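# Bridge three sticks over the blue disc using posts

## Task

Using any of the three arms (arm1 mounted near x=+0.62, y=0.00, z=+0.72 facing +180 degrees; arm2 near x=-0.31, y=+0.54, z=+0.72 facing -60 degrees; arm3 near x=-0.31, y=-0.54, z=+0.72 facing +60 degrees, angles counter-clockwise from +x in the scene frame), place all three sticks so that each stick's axis, between its two ends, runs above the blue disc painted on the table. When finished, no stick may be in contact with the table, every post must still be standing close to its starting spot, the arrangement must stay put without any robot supporting it, and all grippers must have released and moved away.

## Robot and tools

Setup: three identical i2rt Big YAM arms, named arm1, arm2 and arm3, each with six revolute joints, a two-finger gripper and a wrist camera. The two fixed room cameras are cam_high and cam_low; wrist cameras are arm1_cam_wrist, arm2_cam_wrist and arm3_cam_wrist. Reach is roughly 1.0 m from the joint1 axis. Each joint moves at its own rate, so the hand may sweep a wide arc between postures; plan intermediate postures when near sticks, posts or other arms.

Frame: one scene frame for everything, origin on the floor, +z up, metres. The table top is at about z=0.72. 'hand' means the midpoint between the fingertips; its z axis points along the fingers and the fingers separate along its y axis.

execute_actions: argument "actions" is a list holding one action object or nothing. The action object has optional keys "arm1", "arm2", "arm3"; under each goes {"joints": {...}}. Inside, every entry is an absolute target (not an offset) in joint space: joint1_rad, joint2_rad, joint3_rad, joint4_rad, joint5_rad, joint6_rad in radians, and gripper_m in metres. Ranges and done-tolerances: joint1_rad -2.879..2.879 (±0.045), rotation about the foot, positive counter-clockwise seen from above, 0 = along the direction the foot faces; joint2_rad 0..3.141 (±0.14), shoulder, 0 = upper arm pointing back roughly level, increasing lifts it up then forward; joint3_rad 0..3.019 (±0.09), elbow, 0 = folded, increasing opens; joint4_rad -1.692..1.57 (±0.055), hand pitch, positive tips fingers up; joint5_rad -1.57..1.57 (±0.03), sideways hand swing, positive toward the arm's right; joint6_rad -2.094..2.094 (±0.035), hand roll, positive clockwise seen from behind; gripper_m 0..0.093 (±0.003), fingertip gap. Omitted joints or arms keep their previous target and may still push. All commanded motions start together. An action can take at most 15 s. Any unknown key or out-of-range number rejects the whole call with no motion. Optional "cameras" is a list from the camera names or "all"; omitted/null/["all"] gives every camera, [] gives none. An empty actions list just reports state and pictures.

wait: {"seconds": 0 to 10}; commands nothing and returns the same report as an empty action.

zoom_image: {"camera": name, "region": [x0, y0, x1, y1]} in pixels of that camera's latest full 504x504 image, top-left origin, region at most 504x504.

read_manual: optional "section" ("licences"); returns licence text only, no motion.

finished_scene: {"scene": current scene number}; irreversible; the result tells whether the goal held and may present a new task.

Reading results: joint_positions gives each arm's measured joint values and gripper_m. Images arrive in the order listed on the "pictures" line. joint_status tells how each commanded motion ended: reached, "off_target" (resting away from target, possibly still pushing), "contact_stop" or "time_out" (old target dropped; joint holds where it stopped, though a time_out joint may keep a target within 0.375, 0.375, 0.113, 0.225, 0.075, 0.3 rad for joints 1-6 and keep pushing), "not_followed" (a collision check between or within arms refused the targets; the arm may retry them on later actions until new valid targets come or space frees; the gripper part still runs), "limit_stop_at_motor_heat". on_its_own lists what the robot does without this call's command; "held at" is the held target, not the position. Joint torques, per arm joint without gripper, are raw drive output with per-unit offset, scale and noise, nonzero even in air, so judge contact cautiously. Camera calibration lines give K, distortion and T_world_to_cam (scene to camera); room cameras can be off by a couple of degrees and millimetres, wrist camera poses are derived from joint readings and can be further off. Changed camera poses are listed in results.

Hazards: the arms do not yield on contact and can push very hard; constant pushing overheats motors (MOTOR HOT warning at 85 °C, at 100 °C the arm goes limp and falls, an OVER-TEMPERATURE FAULT). To relieve a stuck push, command the joint to its reported position. Tiny target changes may not move a joint. Loads make lifted joints sag. Arm-to-arm squeezing ends the run; the self/inter-arm check ignores fingers, gripper housings and wrist cameras and may react late. Objects may occasionally get nudged by outside pushes. Never knock things off or out of the work area, drop sticks, slam, or strike the posts. After any stop in a reply, later motion calls in that same reply are skipped. The robot keeps executing your last command while you think.

Suggested order: look at the scene, locate disc, posts and sticks; grasp each stick, carry it high, lower it to rest on posts so its length crosses above the disc and it is clear of the table; open gently, retreat upward, check that posts stayed put, then finish.

Each tool is called after "Call:" in YAML: its name, and indented under it one key for each argument.

## Session

Call:
execute_actions:
  actions: []

Scene clock: 0.00 s.
Joint torques (N m, as the arm reports them, + toward a larger angle): no reading
arm1.joint_positions: joint1_rad=+0.162 joint2_rad=+0.534 joint3_rad=+1.448 joint4_rad=-1.325 joint5_rad=+0.052 joint6_rad=+0.055 gripper_m=+0.095
arm1.joint_status: not commanded
arm1.hand: x=+0.4346 y=-0.0206 z=+1.3324 quat_wxyz=(-0.043, -0.834, -0.035, +0.548) (m; scene frame)
arm2.joint_positions: joint1_rad=-0.022 joint2_rad=+0.454 joint3_rad=+1.351 joint4_rad=-1.503 joint5_rad=-0.175 joint6_rad=-0.395 gripper_m=+0.094
arm2.joint_status: not commanded
arm2.hand: x=-0.2155 y=+0.4184 z=+1.3047 quat_wxyz=(-0.391, -0.267, -0.841, +0.260) (m; scene frame)
arm3.joint_positions: joint1_rad=+0.335 joint2_rad=+0.550 joint3_rad=+1.446 joint4_rad=-1.233 joint5_rad=-0.075 joint6_rad=+0.341 gripper_m=+0.094
arm3.joint_status: not commanded
arm3.hand: x=-0.2901 y=-0.3363 z=+1.3549 quat_wxyz=(-0.355, +0.428, -0.692, -0.460) (m; scene frame)
pictures: arm1_cam_wrist, arm2_cam_wrist, arm3_cam_wrist, cam_high, cam_low
Images, in order (width x height): arm1_cam_wrist 504x504, arm2_cam_wrist 504x504, arm3_cam_wrist 504x504, cam_high 504x504, cam_low 504x504.

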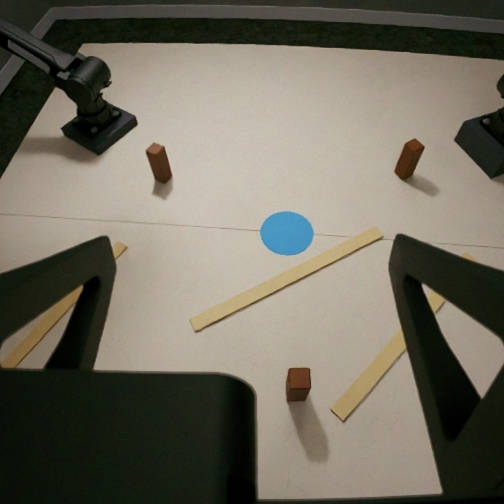

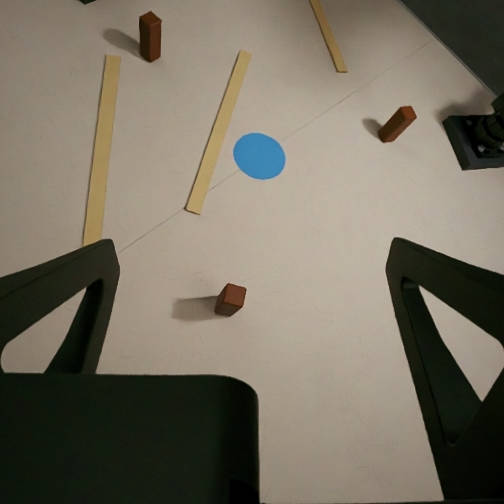

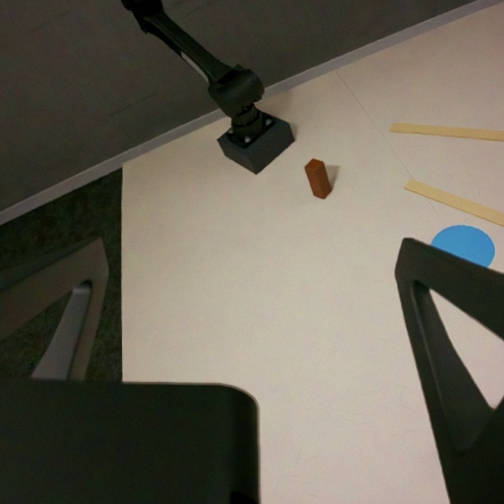

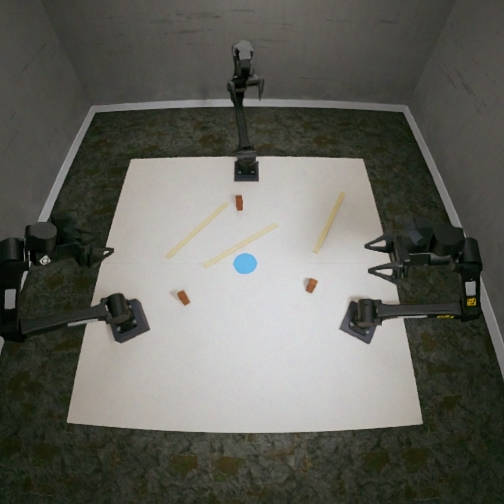

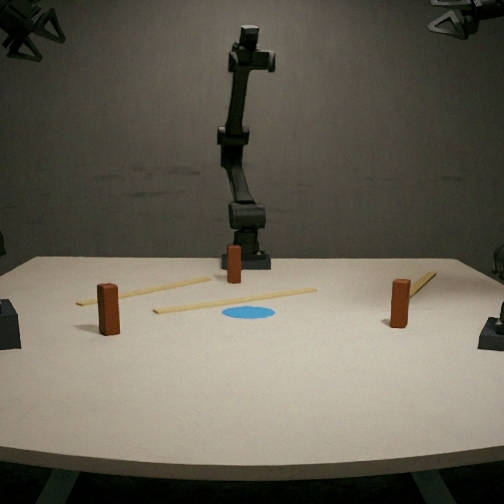

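Call:
zoom_image:
  camera: "cam_high"
  region: [150, 180, 360, 320]

Call:
zoom_image:
  camera: "cam_low"
  region: [60, 230, 460, 350]

Region (150, 180, 360, 320) of cam_high's 504x504 image, scaled by 2.400, with more detail than that image has.

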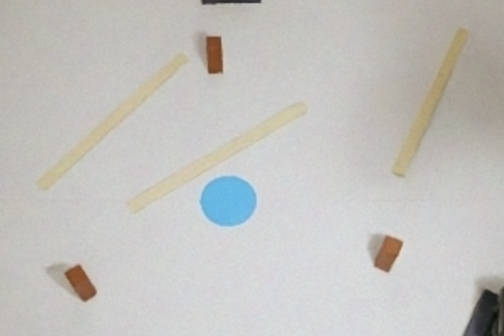

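Region (60, 230, 460, 350) of cam_low's 504x504 image, scaled by 1.260, with more detail than that image has; it fills the top 151 rows of this view, and the rest is white.

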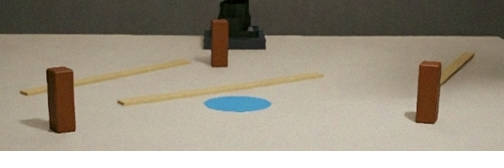

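Call:
execute_actions:
  actions:
    - {"arm1":{"joints":{"joint1_rad":0.251,"joint2_rad":1.66,"joint3_rad":1.18,"joint4_rad":-1.091,"joint5_rad":0,"joint6_rad":1.246}},"arm2":{"joints":{"joint1_rad":0.569,"joint2_rad":1.635,"joint3_rad":1.148,"joint4_rad":-1.084,"joint5_rad":0,"joint6_rad":0.248}},"arm3":{"joints":{"joint1_rad":-0.766,"joint2_rad":1.611,"joint3_rad":1.118,"joint4_rad":-1.078,"joint5_rad":0,"joint6_rad":0.787}}}

Scene clock: 104.33 s.
Joint torques (N m, as the arm reports them, + toward a larger angle): arm1=[ -0.57 -10.81   7.23   0.54  -0.03   0.04] | arm2=[ -1.44 -13.1    8.74   0.74   0.05   0.05] | arm3=[ 0.87 -9.71  9.5   0.56  0.09  0.07]
arm1.joint_positions: joint1_rad=+0.248 joint2_rad=+1.672 joint3_rad=+1.175 joint4_rad=-1.102 joint5_rad=+0.002 joint6_rad=+1.229 gripper_m=+0.095
arm1.joint_status: all done
arm1.hand: x=+0.1788 y=-0.1162 z=+0.8204 quat_wxyz=(+0.007, -0.885, +0.466, -0.009) (m; scene frame)
arm2.joint_positions: joint1_rad=+0.565 joint2_rad=+1.637 joint3_rad=+1.142 joint4_rad=-1.092 joint5_rad=-0.002 joint6_rad=+0.240 gripper_m=+0.094
arm2.joint_status: all done
arm2.hand: x=+0.0785 y=+0.3167 z=+0.8636 quat_wxyz=(+0.008, -0.369, -0.929, +0.000) (m; scene frame)
arm3.joint_positions: joint1_rad=-0.771 joint2_rad=+1.603 joint3_rad=+1.106 joint4_rad=-1.089 joint5_rad=-0.001 joint6_rad=+0.775 gripper_m=+0.094
arm3.joint_status: all done
arm3.hand: x=+0.1062 y=-0.4165 z=+0.8331 quat_wxyz=(+0.003, -0.244, -0.970, +0.000) (m; scene frame)
pictures: arm1_cam_wrist, arm2_cam_wrist, arm3_cam_wrist, cam_high, cam_low
camera_calibration (this result's frames):
arm1_cam_wrist: T_world_to_cam=[[0.825733, 0.563691, 0.0204387, -0.0959687], [0.44319, -0.670778, 0.594676, -0.645403], [0.348923, -0.481985, -0.803706, 0.66311], [0, 0, 0, 1]] pos_world=[0.133906, -0.0592157, 0.918713]
arm2_cam_wrist: T_world_to_cam=[[-0.689401, -0.724282, 0.011885, 0.27116], [-0.579087, 0.560907, 0.591643, -0.635299], [-0.435183, 0.400997, -0.806113, 0.72699], [0, 0, 0, 1]] pos_world=[0.135419, 0.26122, 0.958683]
arm3_cam_wrist: T_world_to_cam=[[-0.458732, -0.888571, 0.00239256, -0.322662], [-0.713089, 0.369742, 0.595646, -0.266211], [-0.530159, 0.271536, -0.803243, 0.962267], [0, 0, 0, 1]] pos_world=[0.172306, -0.449569, 0.932274]
Images, in order (width x height): arm1_cam_wrist 504x504, arm2_cam_wrist 504x504, arm3_cam_wrist 504x504, cam_high 504x504, cam_low 504x504.

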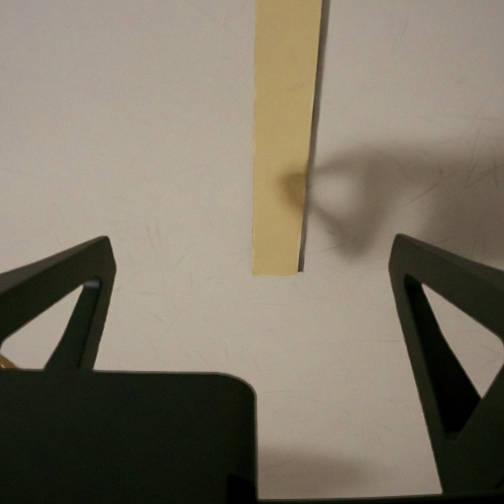

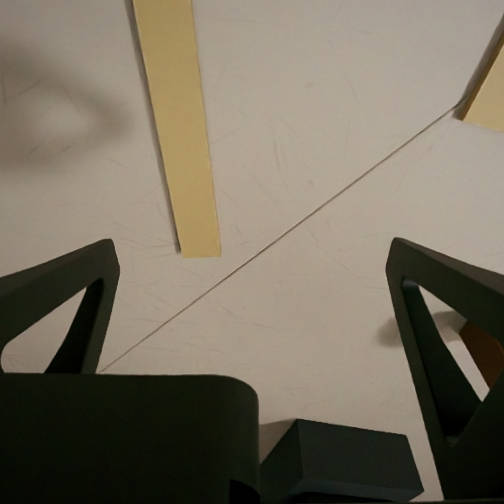

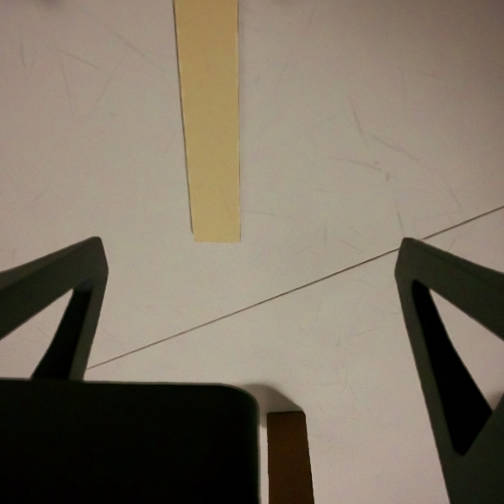

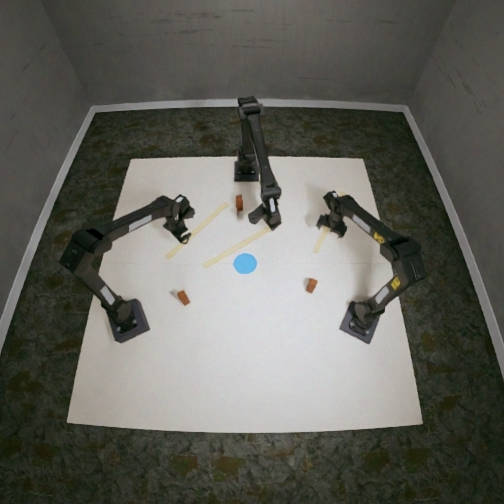

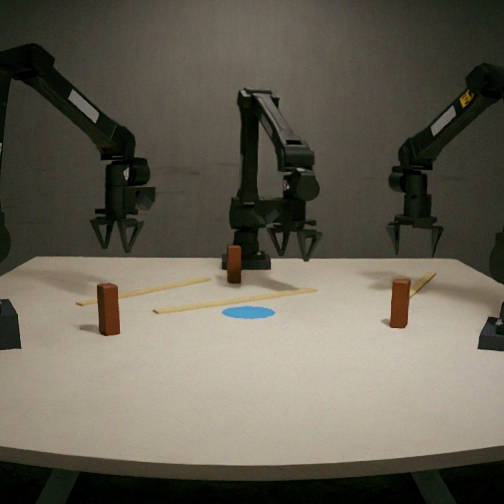

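Call:
execute_actions:
  actions:
    - {"arm1":{"joints":{"joint1_rad":0.238,"joint2_rad":1.737,"joint3_rad":1.051,"joint4_rad":-0.885,"joint6_rad":1.235}},"arm2":{"joints":{"joint1_rad":0.651,"joint2_rad":1.846,"joint3_rad":1.065,"joint4_rad":-0.79,"joint6_rad":0.33}},"arm3":{"joints":{"joint1_rad":-0.73,"joint2_rad":1.784,"joint3_rad":1.074,"joint4_rad":-0.861,"joint6_rad":0.823}}}
  cameras: ["arm1_cam_wrist","arm2_cam_wrist","arm3_cam_wrist","cam_low"]

Scene clock: 135.33 s.
Joint torques (N m, as the arm reports them, + toward a larger angle): arm1=[ -1.39 -11.49   6.49   0.6   -0.03  -0.07] | arm2=[ -1.41 -15.01   7.08   0.82   0.07   0.04] | arm3=[  1.26 -12.48   8.6    0.8    0.13   0.18]
arm1.joint_positions: joint1_rad=+0.245 joint2_rad=+1.757 joint3_rad=+1.044 joint4_rad=-0.898 joint5_rad=+0.002 joint6_rad=+1.229 gripper_m=+0.095
arm1.joint_status: all done
arm1.hand: x=+0.1967 y=-0.1106 z=+0.7420 quat_wxyz=(+0.011, -0.884, +0.467, -0.014) (m; scene frame)
arm2.joint_positions: joint1_rad=+0.650 joint2_rad=+1.858 joint3_rad=+1.059 joint4_rad=-0.802 joint5_rad=-0.002 joint6_rad=+0.322 gripper_m=+0.094
arm2.joint_status: all done
arm2.hand: x=+0.1013 y=+0.3471 z=+0.7416 quat_wxyz=(+0.015, -0.368, -0.930, +0.000) (m; scene frame)
arm3.joint_positions: joint1_rad=-0.734 joint2_rad=+1.797 joint3_rad=+1.063 joint4_rad=-0.877 joint5_rad=-0.001 joint6_rad=+0.811 gripper_m=+0.094
arm3.joint_status: all done
arm3.hand: x=+0.1140 y=-0.3967 z=+0.7368 quat_wxyz=(+0.014, -0.243, -0.970, +0.007) (m; scene frame)
pictures: arm1_cam_wrist, arm2_cam_wrist, arm3_cam_wrist, cam_low
camera_calibration (this result's frames):
arm1_cam_wrist: T_world_to_cam=[[0.827087, 0.561124, 0.032677, -0.121921], [0.433689, -0.674072, 0.597947, -0.603826], [0.357549, -0.480382, -0.80087, 0.592944], [0, 0, 0, 1]] pos_world=[0.150705, -0.0537699, 0.839911]
arm2_cam_wrist: T_world_to_cam=[[-0.687583, -0.7259, 0.0173052, 0.306751], [-0.572545, 0.556672, 0.601921, -0.573771], [-0.446568, 0.403962, -0.798368, 0.620813], [0, 0, 0, 1]] pos_world=[0.159642, 0.291288, 0.835694]
arm3_cam_wrist: T_world_to_cam=[[-0.457037, -0.889192, 0.0213259, -0.315589], [-0.69891, 0.373857, 0.609718, -0.220976], [-0.550129, 0.263759, -0.792332, 0.874808], [0, 0, 0, 1]] pos_world=[0.182579, -0.428744, 0.834601]
Images, in order (width x height): arm1_cam_wrist 504x504, arm2_cam_wrist 504x504, arm3_cam_wrist 504x504, cam_low 504x504.

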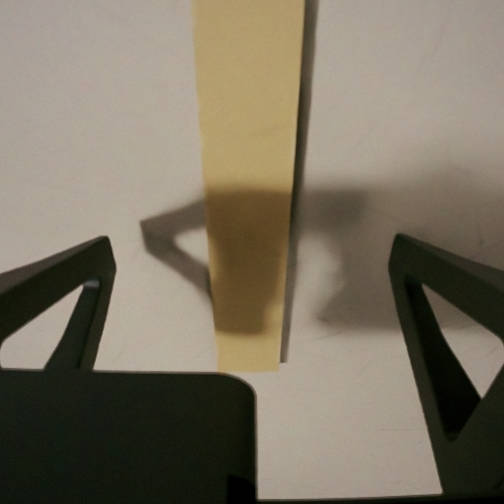

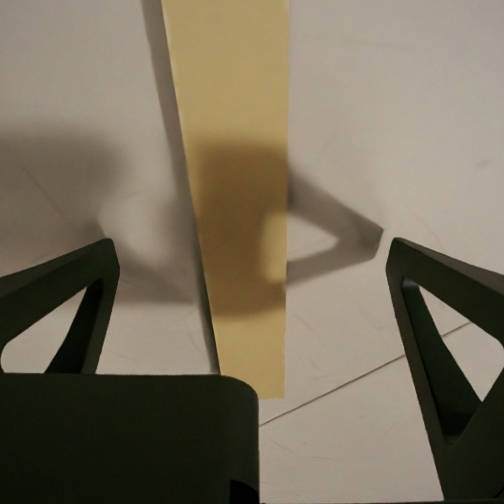

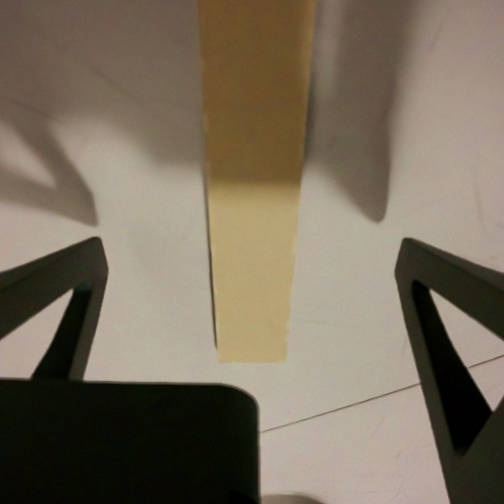

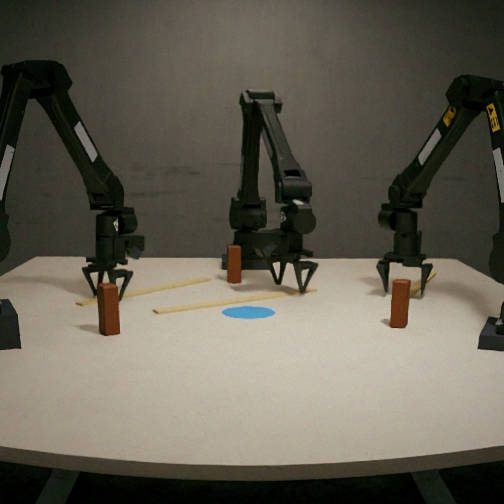

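Call:
execute_actions:
  actions:
    - {"arm1":{"joints":{"joint2_rad":1.772,"joint4_rad":-0.86}},"arm2":{"joints":{"joint2_rad":1.876,"joint4_rad":-0.768}},"arm3":{"joints":{"joint2_rad":1.807,"joint4_rad":-0.85}}}
  cameras: ["arm1_cam_wrist","arm2_cam_wrist","cam_low"]

Scene clock: 141.53 s.
Joint torques (N m, as the arm reports them, + toward a larger angle): arm1=[-1.3  -9.88  6.48  0.62 -0.02 -0.07] | arm2=[ -1.54 -13.05   7.02   0.89   0.07   0.06] | arm3=[  0.94 -12.16   8.32   0.54   0.07   0.05]
arm1.joint_positions: joint1_rad=+0.245 joint2_rad=+1.767 joint3_rad=+1.044 joint4_rad=-0.873 joint5_rad=+0.002 joint6_rad=+1.229 gripper_m=+0.095
arm1.joint_status: all done
arm1.hand: x=+0.1921 y=-0.1118 z=+0.7376 quat_wxyz=(+0.006, -0.884, +0.467, -0.009) (m; scene frame)
arm2.joint_positions: joint1_rad=+0.650 joint2_rad=+1.858 joint3_rad=+1.059 joint4_rad=-0.780 joint5_rad=-0.002 joint6_rad=+0.322 gripper_m=+0.094
arm2.joint_status: all done
arm2.hand: x=+0.1061 y=+0.3449 z=+0.7415 quat_wxyz=(+0.005, -0.368, -0.930, +0.001) (m; scene frame)
arm3.joint_positions: joint1_rad=-0.734 joint2_rad=+1.797 joint3_rad=+1.063 joint4_rad=-0.866 joint5_rad=-0.001 joint6_rad=+0.811 gripper_m=+0.094
arm3.joint_status: all done
arm3.hand: x=+0.1165 y=-0.3958 z=+0.7368 quat_wxyz=(+0.010, -0.243, -0.970, +0.004) (m; scene frame)
pictures: arm1_cam_wrist, arm2_cam_wrist, cam_low
camera_calibration (this result's frames):
arm1_cam_wrist: T_world_to_cam=[[0.827489, 0.561172, 0.0186497, -0.107029], [0.442226, -0.671842, 0.594193, -0.598696], [0.345974, -0.483441, -0.804106, 0.594795], [0, 0, 0, 1]] pos_world=[0.14754, -0.0546188, 0.836015]
arm2_cam_wrist: T_world_to_cam=[[-0.68779, -0.725835, 0.0104517, 0.313518], [-0.584114, 0.561931, 0.5857, -0.55831], [-0.430994, 0.396733, -0.810461, 0.633551], [0, 0, 0, 1]] pos_world=[0.162575, 0.289943, 0.837193]
Images, in order (width x height): arm1_cam_wrist 504x504, arm2_cam_wrist 504x504, cam_low 504x504.

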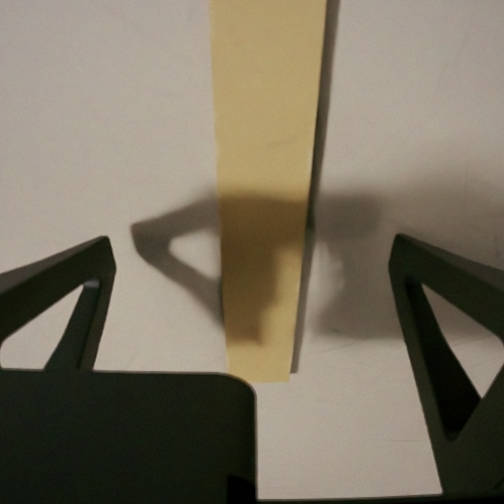

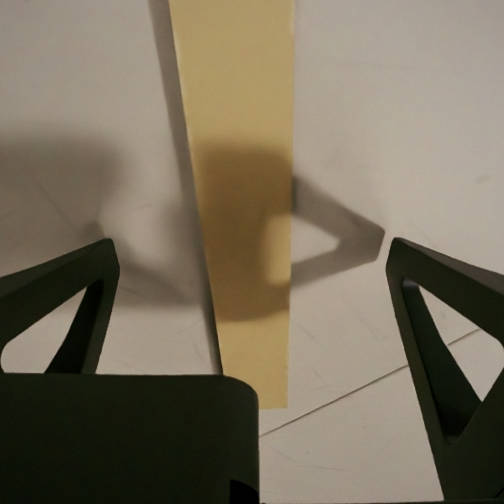

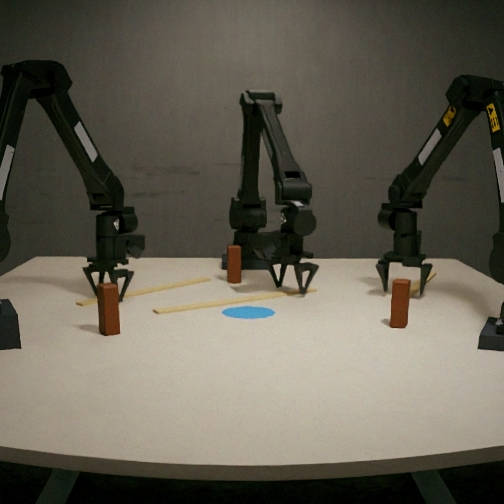

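Call:
execute_actions:
  actions:
    - {"arm1":{"joints":{"joint2_rad":1.80,"joint4_rad":-0.835}},"arm2":{"joints":{"joint2_rad":1.90,"joint4_rad":-0.74}},"arm3":{"joints":{"joint2_rad":1.83,"joint4_rad":-0.825}}}
  cameras: ["arm2_cam_wrist","cam_low"]

Call:
zoom_image:
  camera: "cam_low"
  region: [60, 240, 460, 330]

Scene clock: 147.77 s.
Joint torques (N m, as the arm reports them, + toward a larger angle): arm1=[-1.18 -9.75  6.38  0.57  0.01 -0.06] | arm2=[ -1.58 -11.99   7.02   1.14   0.08   0.05] | arm3=[  0.99 -10.97   8.45   0.68   0.1    0.09]
arm1.joint_positions: joint1_rad=+0.244 joint2_rad=+1.790 joint3_rad=+1.044 joint4_rad=-0.845 joint5_rad=+0.001 joint6_rad=+1.229 gripper_m=+0.095
arm1.joint_status: all done
arm1.hand: x=+0.1886 y=-0.1124 z=+0.7276 quat_wxyz=(+0.004, -0.884, +0.468, -0.007) (m; scene frame)
arm2.joint_positions: joint1_rad=+0.650 joint2_rad=+1.867 joint3_rad=+1.059 joint4_rad=-0.758 joint5_rad=-0.002 joint6_rad=+0.322 gripper_m=+0.094
arm2.joint_status: all done
arm2.hand: x=+0.1097 y=+0.3432 z=+0.7376 quat_wxyz=(-0.002, -0.368, -0.930, +0.001) (m; scene frame)
arm3.joint_positions: joint1_rad=-0.734 joint2_rad=+1.810 joint3_rad=+1.063 joint4_rad=-0.842 joint5_rad=-0.001 joint6_rad=+0.811 gripper_m=+0.094
arm3.joint_status: all done
arm3.hand: x=+0.1202 y=-0.3946 z=+0.7311 quat_wxyz=(+0.005, -0.243, -0.970, +0.001) (m; scene frame)
pictures: arm2_cam_wrist, cam_low
camera_calibration (this result's frames):
arm2_cam_wrist: T_world_to_cam=[[-0.688129, -0.725563, 0.00604215, 0.318016], [-0.59117, 0.565459, 0.57513, -0.54564], [-0.420709, 0.392192, -0.81804, 0.638659], [0, 0, 0, 1]] pos_world=[0.16496, 0.288801, 0.834341]
Images, in order (width x height): arm2_cam_wrist 504x504, cam_low 504x504.

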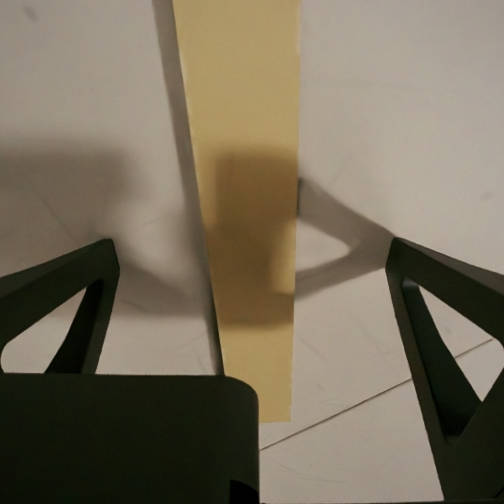

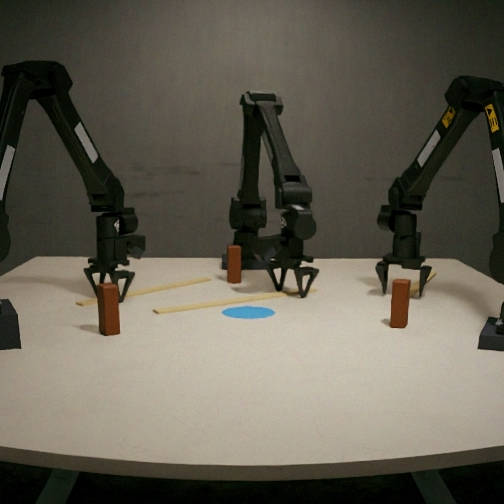

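Region (60, 240, 460, 330) of cam_low's 504x504 image, scaled by 1.260, with more detail than that image has; it fills the top 113 rows of this view, and the rest is white.

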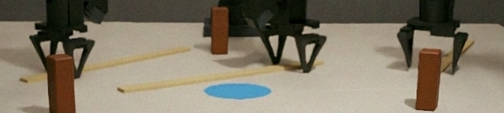

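Call:
execute_actions:
  actions:
    - {"arm1":{"joints":{"gripper_m":0.0}},"arm2":{"joints":{"gripper_m":0.0}},"arm3":{"joints":{"gripper_m":0.0}}}
  cameras: ["arm1_cam_wrist","arm2_cam_wrist","arm3_cam_wrist"]

Scene clock: 151.90 s.
Joint torques (N m, as the arm reports them, + toward a larger angle): arm1=[-1.32 -9.77  6.36  0.5   0.02 -0.06] | arm2=[ -1.64 -12.07   7.04   0.85   0.1    0.05] | arm3=[  0.82 -10.38   8.41   0.57   0.16   0.08]
arm1.joint_positions: joint1_rad=+0.244 joint2_rad=+1.791 joint3_rad=+1.044 joint4_rad=-0.844 joint5_rad=+0.001 joint6_rad=+1.229 gripper_m=+0.027
arm1.joint_status: gripper_m off_target (ended at +0.027, target +0.000)
arm1.hand: x=+0.1884 y=-0.1125 z=+0.7275 quat_wxyz=(+0.004, -0.884, +0.468, -0.007) (m; scene frame)
arm2.joint_positions: joint1_rad=+0.650 joint2_rad=+1.868 joint3_rad=+1.059 joint4_rad=-0.750 joint5_rad=-0.003 joint6_rad=+0.323 gripper_m=+0.027
arm2.joint_status: gripper_m off_target (ended at +0.027, target +0.000)
arm2.hand: x=+0.1114 y=+0.3426 z=+0.7375 quat_wxyz=(-0.006, -0.368, -0.930, +0.001) (m; scene frame)
arm3.joint_positions: joint1_rad=-0.734 joint2_rad=+1.810 joint3_rad=+1.063 joint4_rad=-0.842 joint5_rad=-0.001 joint6_rad=+0.812 gripper_m=+0.001
arm3.joint_status: all done
arm3.hand: x=+0.1202 y=-0.3946 z=+0.7311 quat_wxyz=(+0.005, -0.243, -0.970, +0.001) (m; scene frame)
pictures: arm1_cam_wrist, arm2_cam_wrist, arm3_cam_wrist
camera_calibration (this result's frames):
arm1_cam_wrist: T_world_to_cam=[[0.828446, 0.559912, 0.0132388, -0.099799], [0.444065, -0.671076, 0.593686, -0.591397], [0.341296, -0.485958, -0.804588, 0.588531], [0, 0, 0, 1]] pos_world=[0.144433, -0.0549922, 0.82595]
arm2_cam_wrist: T_world_to_cam=[[-0.688688, -0.725051, 0.00298181, 0.320865], [-0.594711, 0.567228, 0.569712, -0.540404], [-0.414762, 0.390581, -0.821839, 0.642187], [0, 0, 0, 1]] pos_world=[0.165947, 0.28835, 0.834692]
arm3_cam_wrist: T_world_to_cam=[[-0.458031, -0.888917, 0.005812, -0.29916], [-0.711074, 0.370302, 0.597704, -0.205016], [-0.533462, 0.269635, -0.801696, 0.880316], [0, 0, 0, 1]] pos_world=[0.186809, -0.427375, 0.830023]
Images, in order (width x height): arm1_cam_wrist 504x504, arm2_cam_wrist 504x504, arm3_cam_wrist 504x504.

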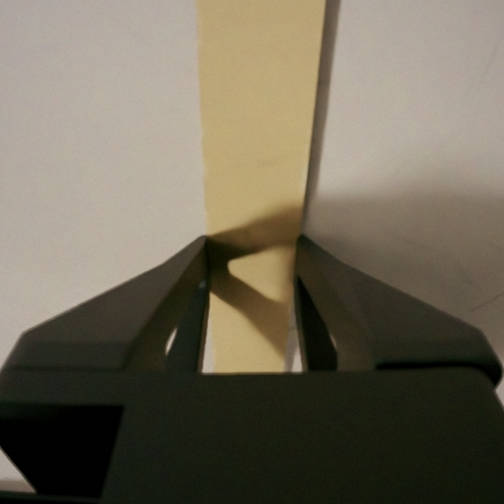

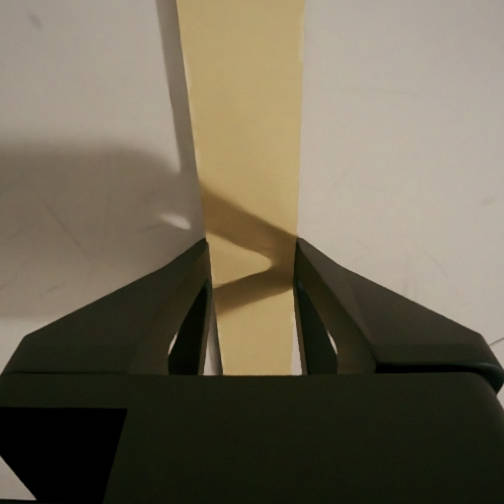

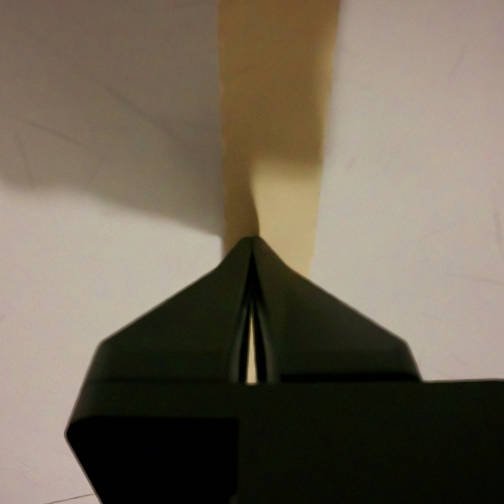

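Call:
execute_actions:
  actions:
    - {"arm3":{"joints":{"gripper_m":0.07}}}
  cameras: []

Call:
execute_actions:
  actions:
    - {"arm3":{"joints":{"joint2_rad":1.86,"joint4_rad":-0.81}}}
  cameras: ["arm3_cam_wrist"]

Scene clock: 158.20 s.
Joint torques (N m, as the arm reports them, + toward a larger angle): arm1=[-1.22 -9.72  6.37  0.49  0.01 -0.06] | arm2=[ -1.64 -12.01   7.02   0.87   0.09   0.04] | arm3=[  0.38 -11.11   8.37   0.85   0.07   0.11]
arm1.joint_positions: joint1_rad=+0.244 joint2_rad=+1.791 joint3_rad=+1.044 joint4_rad=-0.844 joint5_rad=+0.001 joint6_rad=+1.229 gripper_m=+0.027
arm1.joint_status: not commanded
arm1.hand: x=+0.1884 y=-0.1125 z=+0.7275 quat_wxyz=(+0.004, -0.884, +0.468, -0.007) (m; scene frame)
arm2.joint_positions: joint1_rad=+0.650 joint2_rad=+1.868 joint3_rad=+1.059 joint4_rad=-0.750 joint5_rad=-0.003 joint6_rad=+0.323 gripper_m=+0.027
arm2.joint_status: not commanded
arm2.hand: x=+0.1114 y=+0.3426 z=+0.7375 quat_wxyz=(-0.006, -0.368, -0.930, +0.001) (m; scene frame)
arm3.joint_positions: joint1_rad=-0.734 joint2_rad=+1.810 joint3_rad=+1.063 joint4_rad=-0.842 joint5_rad=-0.001 joint6_rad=+0.812 gripper_m=+0.070
arm3.joint_status: all done
arm3.hand: x=+0.1202 y=-0.3946 z=+0.7311 quat_wxyz=(+0.005, -0.244, -0.970, +0.001) (m; scene frame)
pictures: none
No camera images: the call's "cameras" was empty. Leave "cameras" out to get every camera's image.

Scene clock: 158.80 s.
Joint torques (N m, as the arm reports them, + toward a larger angle): arm1=[-1.28 -9.74  6.38  0.52  0.01 -0.06] | arm2=[ -1.59 -12.     7.04   0.86   0.1    0.04] | arm3=[  0.55 -10.3    8.5    0.71   0.12   0.09]
arm1.joint_positions: joint1_rad=+0.244 joint2_rad=+1.791 joint3_rad=+1.044 joint4_rad=-0.844 joint5_rad=+0.001 joint6_rad=+1.229 gripper_m=+0.027
arm1.joint_status: not commanded
arm1.hand: x=+0.1884 y=-0.1125 z=+0.7275 quat_wxyz=(+0.004, -0.884, +0.468, -0.007) (m; scene frame)
arm2.joint_positions: joint1_rad=+0.650 joint2_rad=+1.868 joint3_rad=+1.059 joint4_rad=-0.750 joint5_rad=-0.003 joint6_rad=+0.323 gripper_m=+0.027
arm2.joint_status: not commanded
arm2.hand: x=+0.1114 y=+0.3426 z=+0.7375 quat_wxyz=(-0.006, -0.368, -0.930, +0.001) (m; scene frame)
arm3.joint_positions: joint1_rad=-0.734 joint2_rad=+1.831 joint3_rad=+1.063 joint4_rad=-0.824 joint5_rad=-0.001 joint6_rad=+0.813 gripper_m=+0.070
arm3.joint_status: all done
arm3.hand: x=+0.1217 y=-0.3941 z=+0.7222 quat_wxyz=(+0.006, -0.244, -0.970, +0.002) (m; scene frame)
pictures: arm3_cam_wrist
camera_calibration (this result's frames):
arm3_cam_wrist: T_world_to_cam=[[-0.459027, -0.888389, 0.00772618, -0.299085], [-0.709425, 0.371764, 0.598755, -0.199163], [-0.5348, 0.269363, -0.800895, 0.873309], [0, 0, 0, 1]] pos_world=[0.188466, -0.426899, 0.820989]
Images, in order (width x height): arm3_cam_wrist 504x504.

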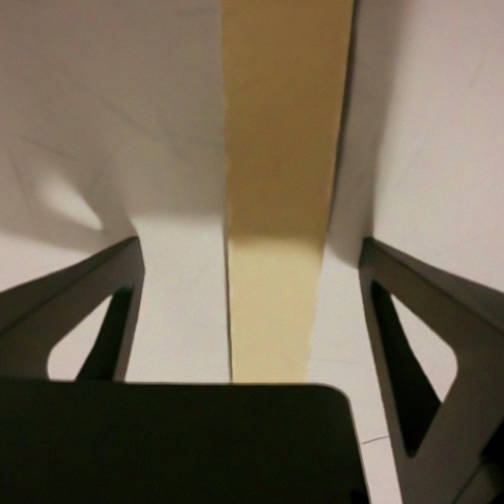

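Call:
execute_actions:
  actions:
    - {"arm3":{"joints":{"gripper_m":0.0}}}
  cameras: []

Call:
execute_actions:
  actions:
    - {"arm1":{"joints":{"joint2_rad":1.44,"joint4_rad":-1.17}},"arm2":{"joints":{"joint2_rad":1.37,"joint4_rad":-1.22}},"arm3":{"joints":{"joint2_rad":1.40,"joint4_rad":-1.23}}}

Scene clock: 229.03 s.
Joint torques (N m, as the arm reports them, + toward a larger angle): arm1=[-1.19 -9.74  6.36  0.5   0.01 -0.06] | arm2=[ -1.59 -11.96   7.04   0.86   0.1    0.04] | arm3=[  1.22 -10.56   8.17   0.38   0.06   0.08]
arm1.joint_positions: joint1_rad=+0.244 joint2_rad=+1.791 joint3_rad=+1.044 joint4_rad=-0.844 joint5_rad=+0.001 joint6_rad=+1.229 gripper_m=+0.027
arm1.joint_status: not commanded
arm1.hand: x=+0.1884 y=-0.1125 z=+0.7275 quat_wxyz=(+0.004, -0.884, +0.468, -0.007) (m; scene frame)
arm2.joint_positions: joint1_rad=+0.650 joint2_rad=+1.868 joint3_rad=+1.059 joint4_rad=-0.750 joint5_rad=-0.003 joint6_rad=+0.323 gripper_m=+0.027
arm2.joint_status: not commanded
arm2.hand: x=+0.1114 y=+0.3426 z=+0.7375 quat_wxyz=(-0.006, -0.368, -0.930, +0.001) (m; scene frame)
arm3.joint_positions: joint1_rad=-0.734 joint2_rad=+1.831 joint3_rad=+1.063 joint4_rad=-0.823 joint5_rad=+0.002 joint6_rad=+0.814 gripper_m=+0.027
arm3.joint_status: gripper_m off_target (ended at +0.027, target +0.000)
arm3.hand: x=+0.1223 y=-0.3945 z=+0.7221 quat_wxyz=(+0.004, -0.244, -0.970, +0.003) (m; scene frame)
pictures: none
No camera images: the call's "cameras" was empty. Leave "cameras" out to get every camera's image.

Scene clock: 230.40 s.
Joint torques (N m, as the arm reports them, + toward a larger angle): arm1=[-1.18 -7.77  7.78 -0.22  0.07 -0.07] | arm2=[-1.57 -9.17  9.75  0.18  0.09  0.04] | arm3=[ 0.39 -7.83 10.46 -0.37  0.08  0.07]
arm1.joint_positions: joint1_rad=+0.244 joint2_rad=+1.444 joint3_rad=+1.044 joint4_rad=-1.160 joint5_rad=-0.001 joint6_rad=+1.229 gripper_m=+0.027
arm1.joint_status: all done
arm1.hand: x=+0.2376 y=-0.0993 z=+0.8674 quat_wxyz=(-0.007, -0.884, +0.468, +0.004) (m; scene frame)
arm2.joint_positions: joint1_rad=+0.650 joint2_rad=+1.361 joint3_rad=+1.057 joint4_rad=-1.212 joint5_rad=-0.003 joint6_rad=+0.323 gripper_m=+0.027
arm2.joint_status: all done
arm2.hand: x=+0.0419 y=+0.3755 z=+0.9419 quat_wxyz=(-0.027, -0.368, -0.929, +0.002) (m; scene frame)
arm3.joint_positions: joint1_rad=-0.734 joint2_rad=+1.389 joint3_rad=+1.061 joint4_rad=-1.218 joint5_rad=+0.000 joint6_rad=+0.814 gripper_m=+0.027
arm3.joint_status: all done
arm3.hand: x=+0.0572 y=-0.4159 z=+0.9003 quat_wxyz=(-0.014, -0.244, -0.970, -0.010) (m; scene frame)
pictures: arm1_cam_wrist, arm2_cam_wrist, arm3_cam_wrist, cam_high, cam_low
camera_calibration (this result's frames):
arm1_cam_wrist: T_world_to_cam=[[0.828464, 0.559791, -0.0167757, -0.123696], [0.46161, -0.665586, 0.58644, -0.684779], [0.317119, -0.493588, -0.809819, 0.700277], [0, 0, 0, 1]] pos_world=[0.196508, -0.040887, 0.966604]
arm2_cam_wrist: T_world_to_cam=[[-0.688418, -0.725236, -0.0106505, 0.309163], [-0.616078, 0.576925, 0.536288, -0.68816], [-0.382791, 0.375752, -0.843968, 0.793603], [0, 0, 0, 1]] pos_world=[0.0926576, 0.323036, 1.04212]
arm3_cam_wrist: T_world_to_cam=[[-0.459387, -0.887868, -0.0255825, -0.319233], [-0.73525, 0.363947, 0.571795, -0.321005], [-0.498368, 0.281485, -0.819997, 1.0075], [0, 0, 0, 1]] pos_world=[0.119437, -0.450205, 1.00153]
Images, in order (width x height): arm1_cam_wrist 504x504, arm2_cam_wrist 504x504, arm3_cam_wrist 504x504, cam_high 504x504, cam_low 504x504.

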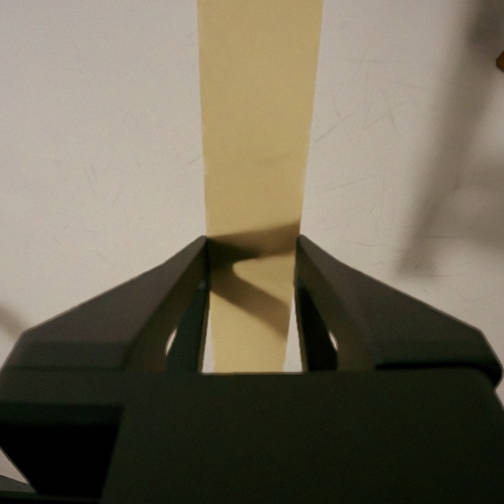

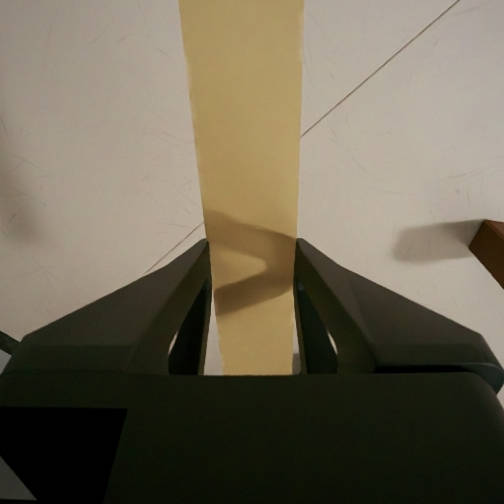

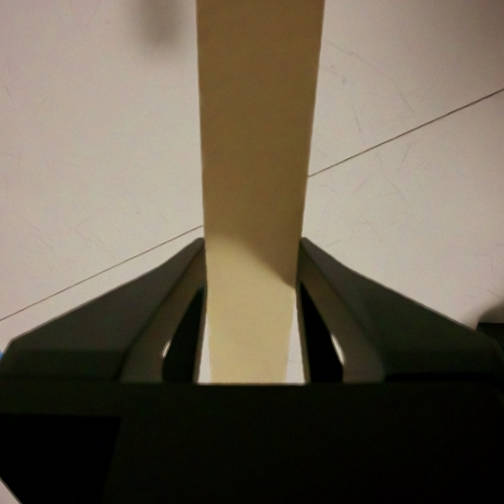

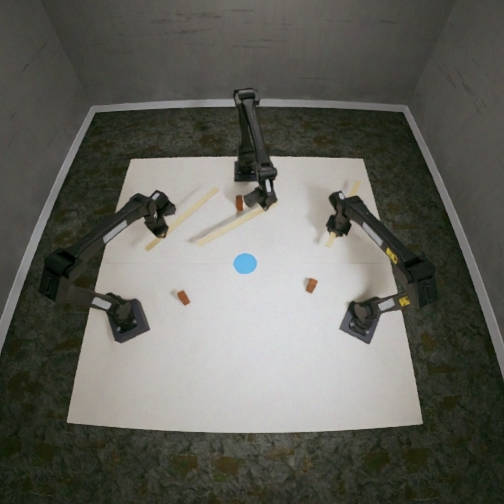

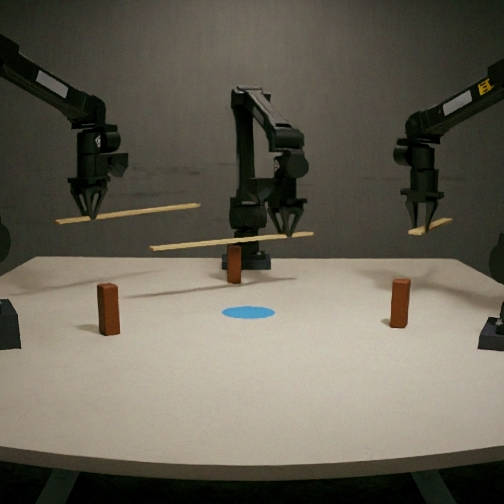

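Call:
execute_actions:
  actions:
    - {"arm1":{"joints":{"joint2_rad":1.19,"joint4_rad":-1.425}},"arm2":{"joints":{"joint2_rad":1.217,"joint4_rad":-1.38}},"arm3":{"joints":{"joint2_rad":0.911,"joint4_rad":-1.66}}}
  cameras: []

Call:
execute_actions:
  actions:
    - {"arm1":{"joints":{"joint1_rad":-0.056,"joint6_rad":-0.056}},"arm2":{"joints":{"joint1_rad":-0.075,"joint6_rad":-0.086}}}
  cameras: ["cam_high"]

Call:
execute_actions:
  actions:
    - {"arm3":{"joints":{"joint1_rad":-0.11,"joint6_rad":-0.11}}}
  cameras: ["cam_high","cam_low"]

Scene clock: 250.40 s.
Joint torques (N m, as the arm reports them, + toward a larger angle): arm1=[-1.17 -5.04  8.37 -0.14  0.08 -0.06] | arm2=[-1.61 -7.12 10.19  0.27  0.09  0.04] | arm3=[-0.25 -1.94 10.85 -0.29  0.09  0.06]
arm1.joint_positions: joint1_rad=+0.244 joint2_rad=+1.192 joint3_rad=+1.044 joint4_rad=-1.416 joint5_rad=-0.001 joint6_rad=+1.229 gripper_m=+0.027
arm1.joint_status: all done
arm1.hand: x=+0.3069 y=-0.0808 z=+0.9522 quat_wxyz=(-0.005, -0.884, +0.468, +0.002) (m; scene frame)
arm2.joint_positions: joint1_rad=+0.650 joint2_rad=+1.207 joint3_rad=+1.057 joint4_rad=-1.373 joint5_rad=-0.003 joint6_rad=+0.323 gripper_m=+0.027
arm2.joint_status: all done
arm2.hand: x=-0.0009 y=+0.3954 z=+0.9927 quat_wxyz=(-0.024, -0.368, -0.929, +0.002) (m; scene frame)
arm3.joint_positions: joint1_rad=-0.734 joint2_rad=+0.904 joint3_rad=+1.061 joint4_rad=-1.649 joint5_rad=+0.000 joint6_rad=+0.814 gripper_m=+0.027
arm3.joint_status: all done
arm3.hand: x=-0.0868 y=-0.4639 z=+1.0371 quat_wxyz=(-0.036, -0.244, -0.969, -0.024) (m; scene frame)
pictures: none
No camera images: the call's "cameras" was empty. Leave "cameras" out to get every camera's image.

Scene clock: 252.43 s.
Joint torques (N m, as the arm reports them, + toward a larger angle): arm1=[-0.5  -5.21  8.37 -0.12  0.02 -0.26] | arm2=[-2.24 -7.24 10.15  0.25 -0.02 -0.13] | arm3=[ 0.06 -2.07 10.66  0.06  0.03  0.04]
arm1.joint_positions: joint1_rad=-0.061 joint2_rad=+1.192 joint3_rad=+1.044 joint4_rad=-1.416 joint5_rad=-0.001 joint6_rad=-0.039 gripper_m=+0.027
arm1.joint_status: all done
arm1.hand: x=+0.2968 y=+0.0171 z=+0.9517 quat_wxyz=(-0.003, -1.000, +0.005, +0.005) (m; scene frame)
arm2.joint_positions: joint1_rad=-0.067 joint2_rad=+1.209 joint3_rad=+1.057 joint4_rad=-1.373 joint5_rad=-0.001 joint6_rad=-0.077 gripper_m=+0.027
arm2.joint_status: all done
arm2.hand: x=-0.1707 y=+0.2273 z=+0.9930 quat_wxyz=(-0.019, -0.510, -0.860, +0.015) (m; scene frame)
arm3.joint_positions: joint1_rad=-0.734 joint2_rad=+0.904 joint3_rad=+1.061 joint4_rad=-1.649 joint5_rad=+0.000 joint6_rad=+0.814 gripper_m=+0.027
arm3.joint_status: not commanded
arm3.hand: x=-0.0868 y=-0.4639 z=+1.0371 quat_wxyz=(-0.036, -0.244, -0.969, -0.024) (m; scene frame)
pictures: cam_high
Images, in order (width x height): cam_high 504x504.

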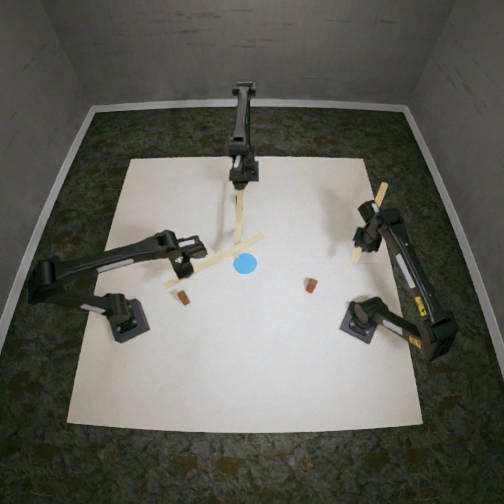

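Scene clock: 254.27 s.
Joint torques (N m, as the arm reports them, + toward a larger angle): arm1=[-0.41 -5.13  8.4  -0.13  0.02 -0.26] | arm2=[-2.14 -7.22 10.17  0.28 -0.01 -0.13] | arm3=[ 0.66 -2.11 11.04  0.18  0.   -0.12]
arm1.joint_positions: joint1_rad=-0.061 joint2_rad=+1.192 joint3_rad=+1.044 joint4_rad=-1.416 joint5_rad=-0.001 joint6_rad=-0.039 gripper_m=+0.027
arm1.joint_status: not commanded
arm1.hand: x=+0.2968 y=+0.0171 z=+0.9517 quat_wxyz=(-0.003, -1.000, +0.005, +0.005) (m; scene frame)
arm2.joint_positions: joint1_rad=-0.067 joint2_rad=+1.209 joint3_rad=+1.057 joint4_rad=-1.373 joint5_rad=-0.001 joint6_rad=-0.078 gripper_m=+0.027
arm2.joint_status: not commanded
arm2.hand: x=-0.1707 y=+0.2273 z=+0.9930 quat_wxyz=(-0.019, -0.510, -0.860, +0.015) (m; scene frame)
arm3.joint_positions: joint1_rad=-0.115 joint2_rad=+0.904 joint3_rad=+1.061 joint4_rad=-1.649 joint5_rad=+0.000 joint6_rad=-0.098 gripper_m=+0.027
arm3.joint_status: all done
arm3.hand: x=-0.1716 y=-0.3470 z=+1.0369 quat_wxyz=(-0.040, +0.495, -0.868, -0.016) (m; scene frame)
pictures: cam_high, cam_low
Images, in order (width x height): cam_high 504x504, cam_low 504x504.

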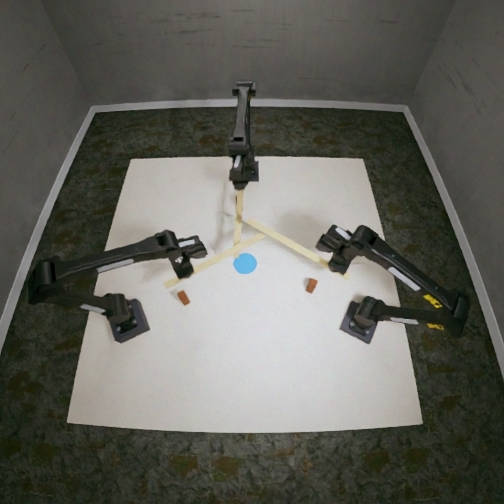

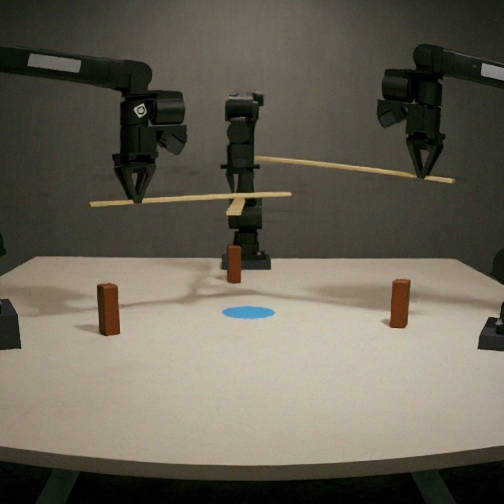

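Call:
execute_actions:
  actions:
    - {"arm2":{"joints":{"joint1_rad":0.235}}}
  cameras: []

Call:
execute_actions:
  actions:
    - {"arm3":{"joints":{"joint3_rad":0.597,"joint4_rad":-1.057}},"arm1":{"joints":{"joint3_rad":1.27,"joint4_rad":-1.58}}}
  cameras: ["cam_high","cam_low","arm3_cam_wrist"]

Scene clock: 279.27 s.
Joint torques (N m, as the arm reports them, + toward a larger angle): arm1=[-0.44 -5.2   8.4  -0.13  0.02 -0.26] | arm2=[-1.13 -7.21 10.15  0.28 -0.04 -0.1 ] | arm3=[ 0.75 -1.36 11.04 -0.11 -0.01 -0.18]
arm1.joint_positions: joint1_rad=-0.061 joint2_rad=+1.192 joint3_rad=+1.044 joint4_rad=-1.416 joint5_rad=-0.001 joint6_rad=-0.039 gripper_m=+0.027
arm1.joint_status: not commanded
arm1.hand: x=+0.2968 y=+0.0171 z=+0.9517 quat_wxyz=(-0.003, -1.000, +0.005, +0.005) (m; scene frame)
arm2.joint_positions: joint1_rad=+0.232 joint2_rad=+1.209 joint3_rad=+1.057 joint4_rad=-1.373 joint5_rad=+0.000 joint6_rad=-0.080 gripper_m=+0.027
arm2.joint_status: all done
arm2.hand: x=-0.0854 y=+0.2820 z=+0.9927 quat_wxyz=(-0.020, -0.375, -0.927, +0.012) (m; scene frame)
arm3.joint_positions: joint1_rad=-0.115 joint2_rad=+0.904 joint3_rad=+1.061 joint4_rad=-1.649 joint5_rad=+0.000 joint6_rad=-0.098 gripper_m=+0.027
arm3.joint_status: not commanded
arm3.hand: x=-0.1716 y=-0.3470 z=+1.0369 quat_wxyz=(-0.040, +0.495, -0.868, -0.016) (m; scene frame)
pictures: none
No camera images: the call's "cameras" was empty. Leave "cameras" out to get every camera's image.

Scene clock: 280.57 s.
Joint torques (N m, as the arm reports them, + toward a larger angle): arm1=[-0.51 -5.71 11.89 -0.05  0.03 -0.25] | arm2=[-1.46 -7.27 10.14  0.26 -0.04 -0.09] | arm3=[ 1.69 -2.78 10.89  1.22  0.05 -0.15]
arm1.joint_positions: joint1_rad=-0.061 joint2_rad=+1.198 joint3_rad=+1.214 joint4_rad=-1.572 joint5_rad=-0.001 joint6_rad=-0.040 gripper_m=+0.027
arm1.joint_status: all done
arm1.hand: x=+0.2886 y=+0.0179 z=+1.0149 quat_wxyz=(-0.003, -1.000, +0.005, +0.009) (m; scene frame)
arm2.joint_positions: joint1_rad=+0.232 joint2_rad=+1.209 joint3_rad=+1.057 joint4_rad=-1.373 joint5_rad=+0.000 joint6_rad=-0.080 gripper_m=+0.027
arm2.joint_status: not commanded
arm2.hand: x=-0.0854 y=+0.2820 z=+0.9927 quat_wxyz=(-0.020, -0.375, -0.927, +0.012) (m; scene frame)
arm3.joint_positions: joint1_rad=-0.115 joint2_rad=+0.907 joint3_rad=+0.585 joint4_rad=-1.080 joint5_rad=+0.000 joint6_rad=-0.099 gripper_m=+0.027
arm3.joint_status: all done
arm3.hand: x=-0.1654 y=-0.3396 z=+0.8595 quat_wxyz=(-0.081, +0.494, -0.865, -0.034) (m; scene frame)
pictures: arm3_cam_wrist, cam_high, cam_low
camera_calibration (this result's frames):
arm3_cam_wrist: T_world_to_cam=[[0.867629, -0.496631, 0.024033, -0.045051], [-0.455126, -0.773799, 0.440562, -0.716437], [-0.2002, -0.393182, -0.8974, 0.728349], [0, 0, 0, 1]] pos_world=[-0.141166, -0.290378, 0.970339]
Images, in order (width x height): arm3_cam_wrist 504x504, cam_high 504x504, cam_low 504x504.

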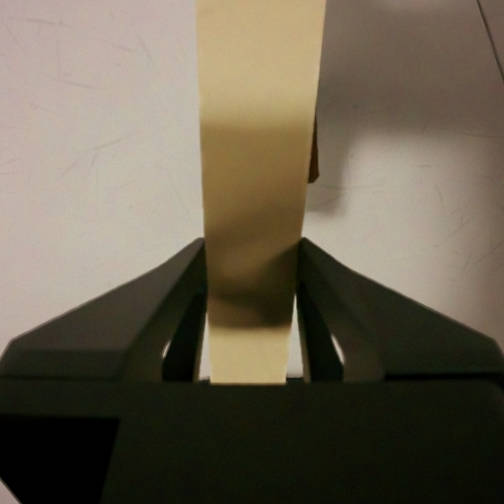

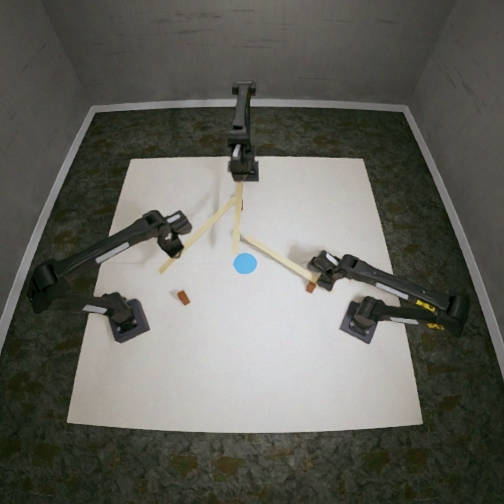

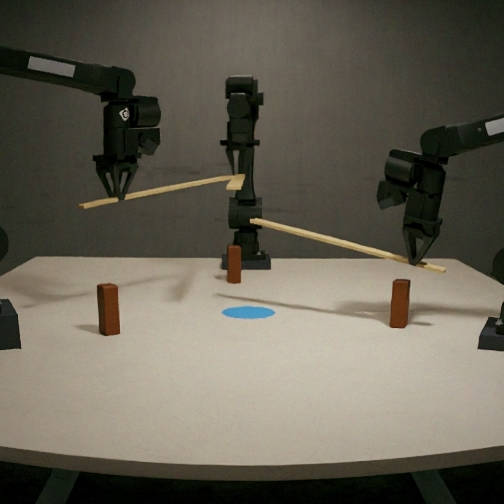

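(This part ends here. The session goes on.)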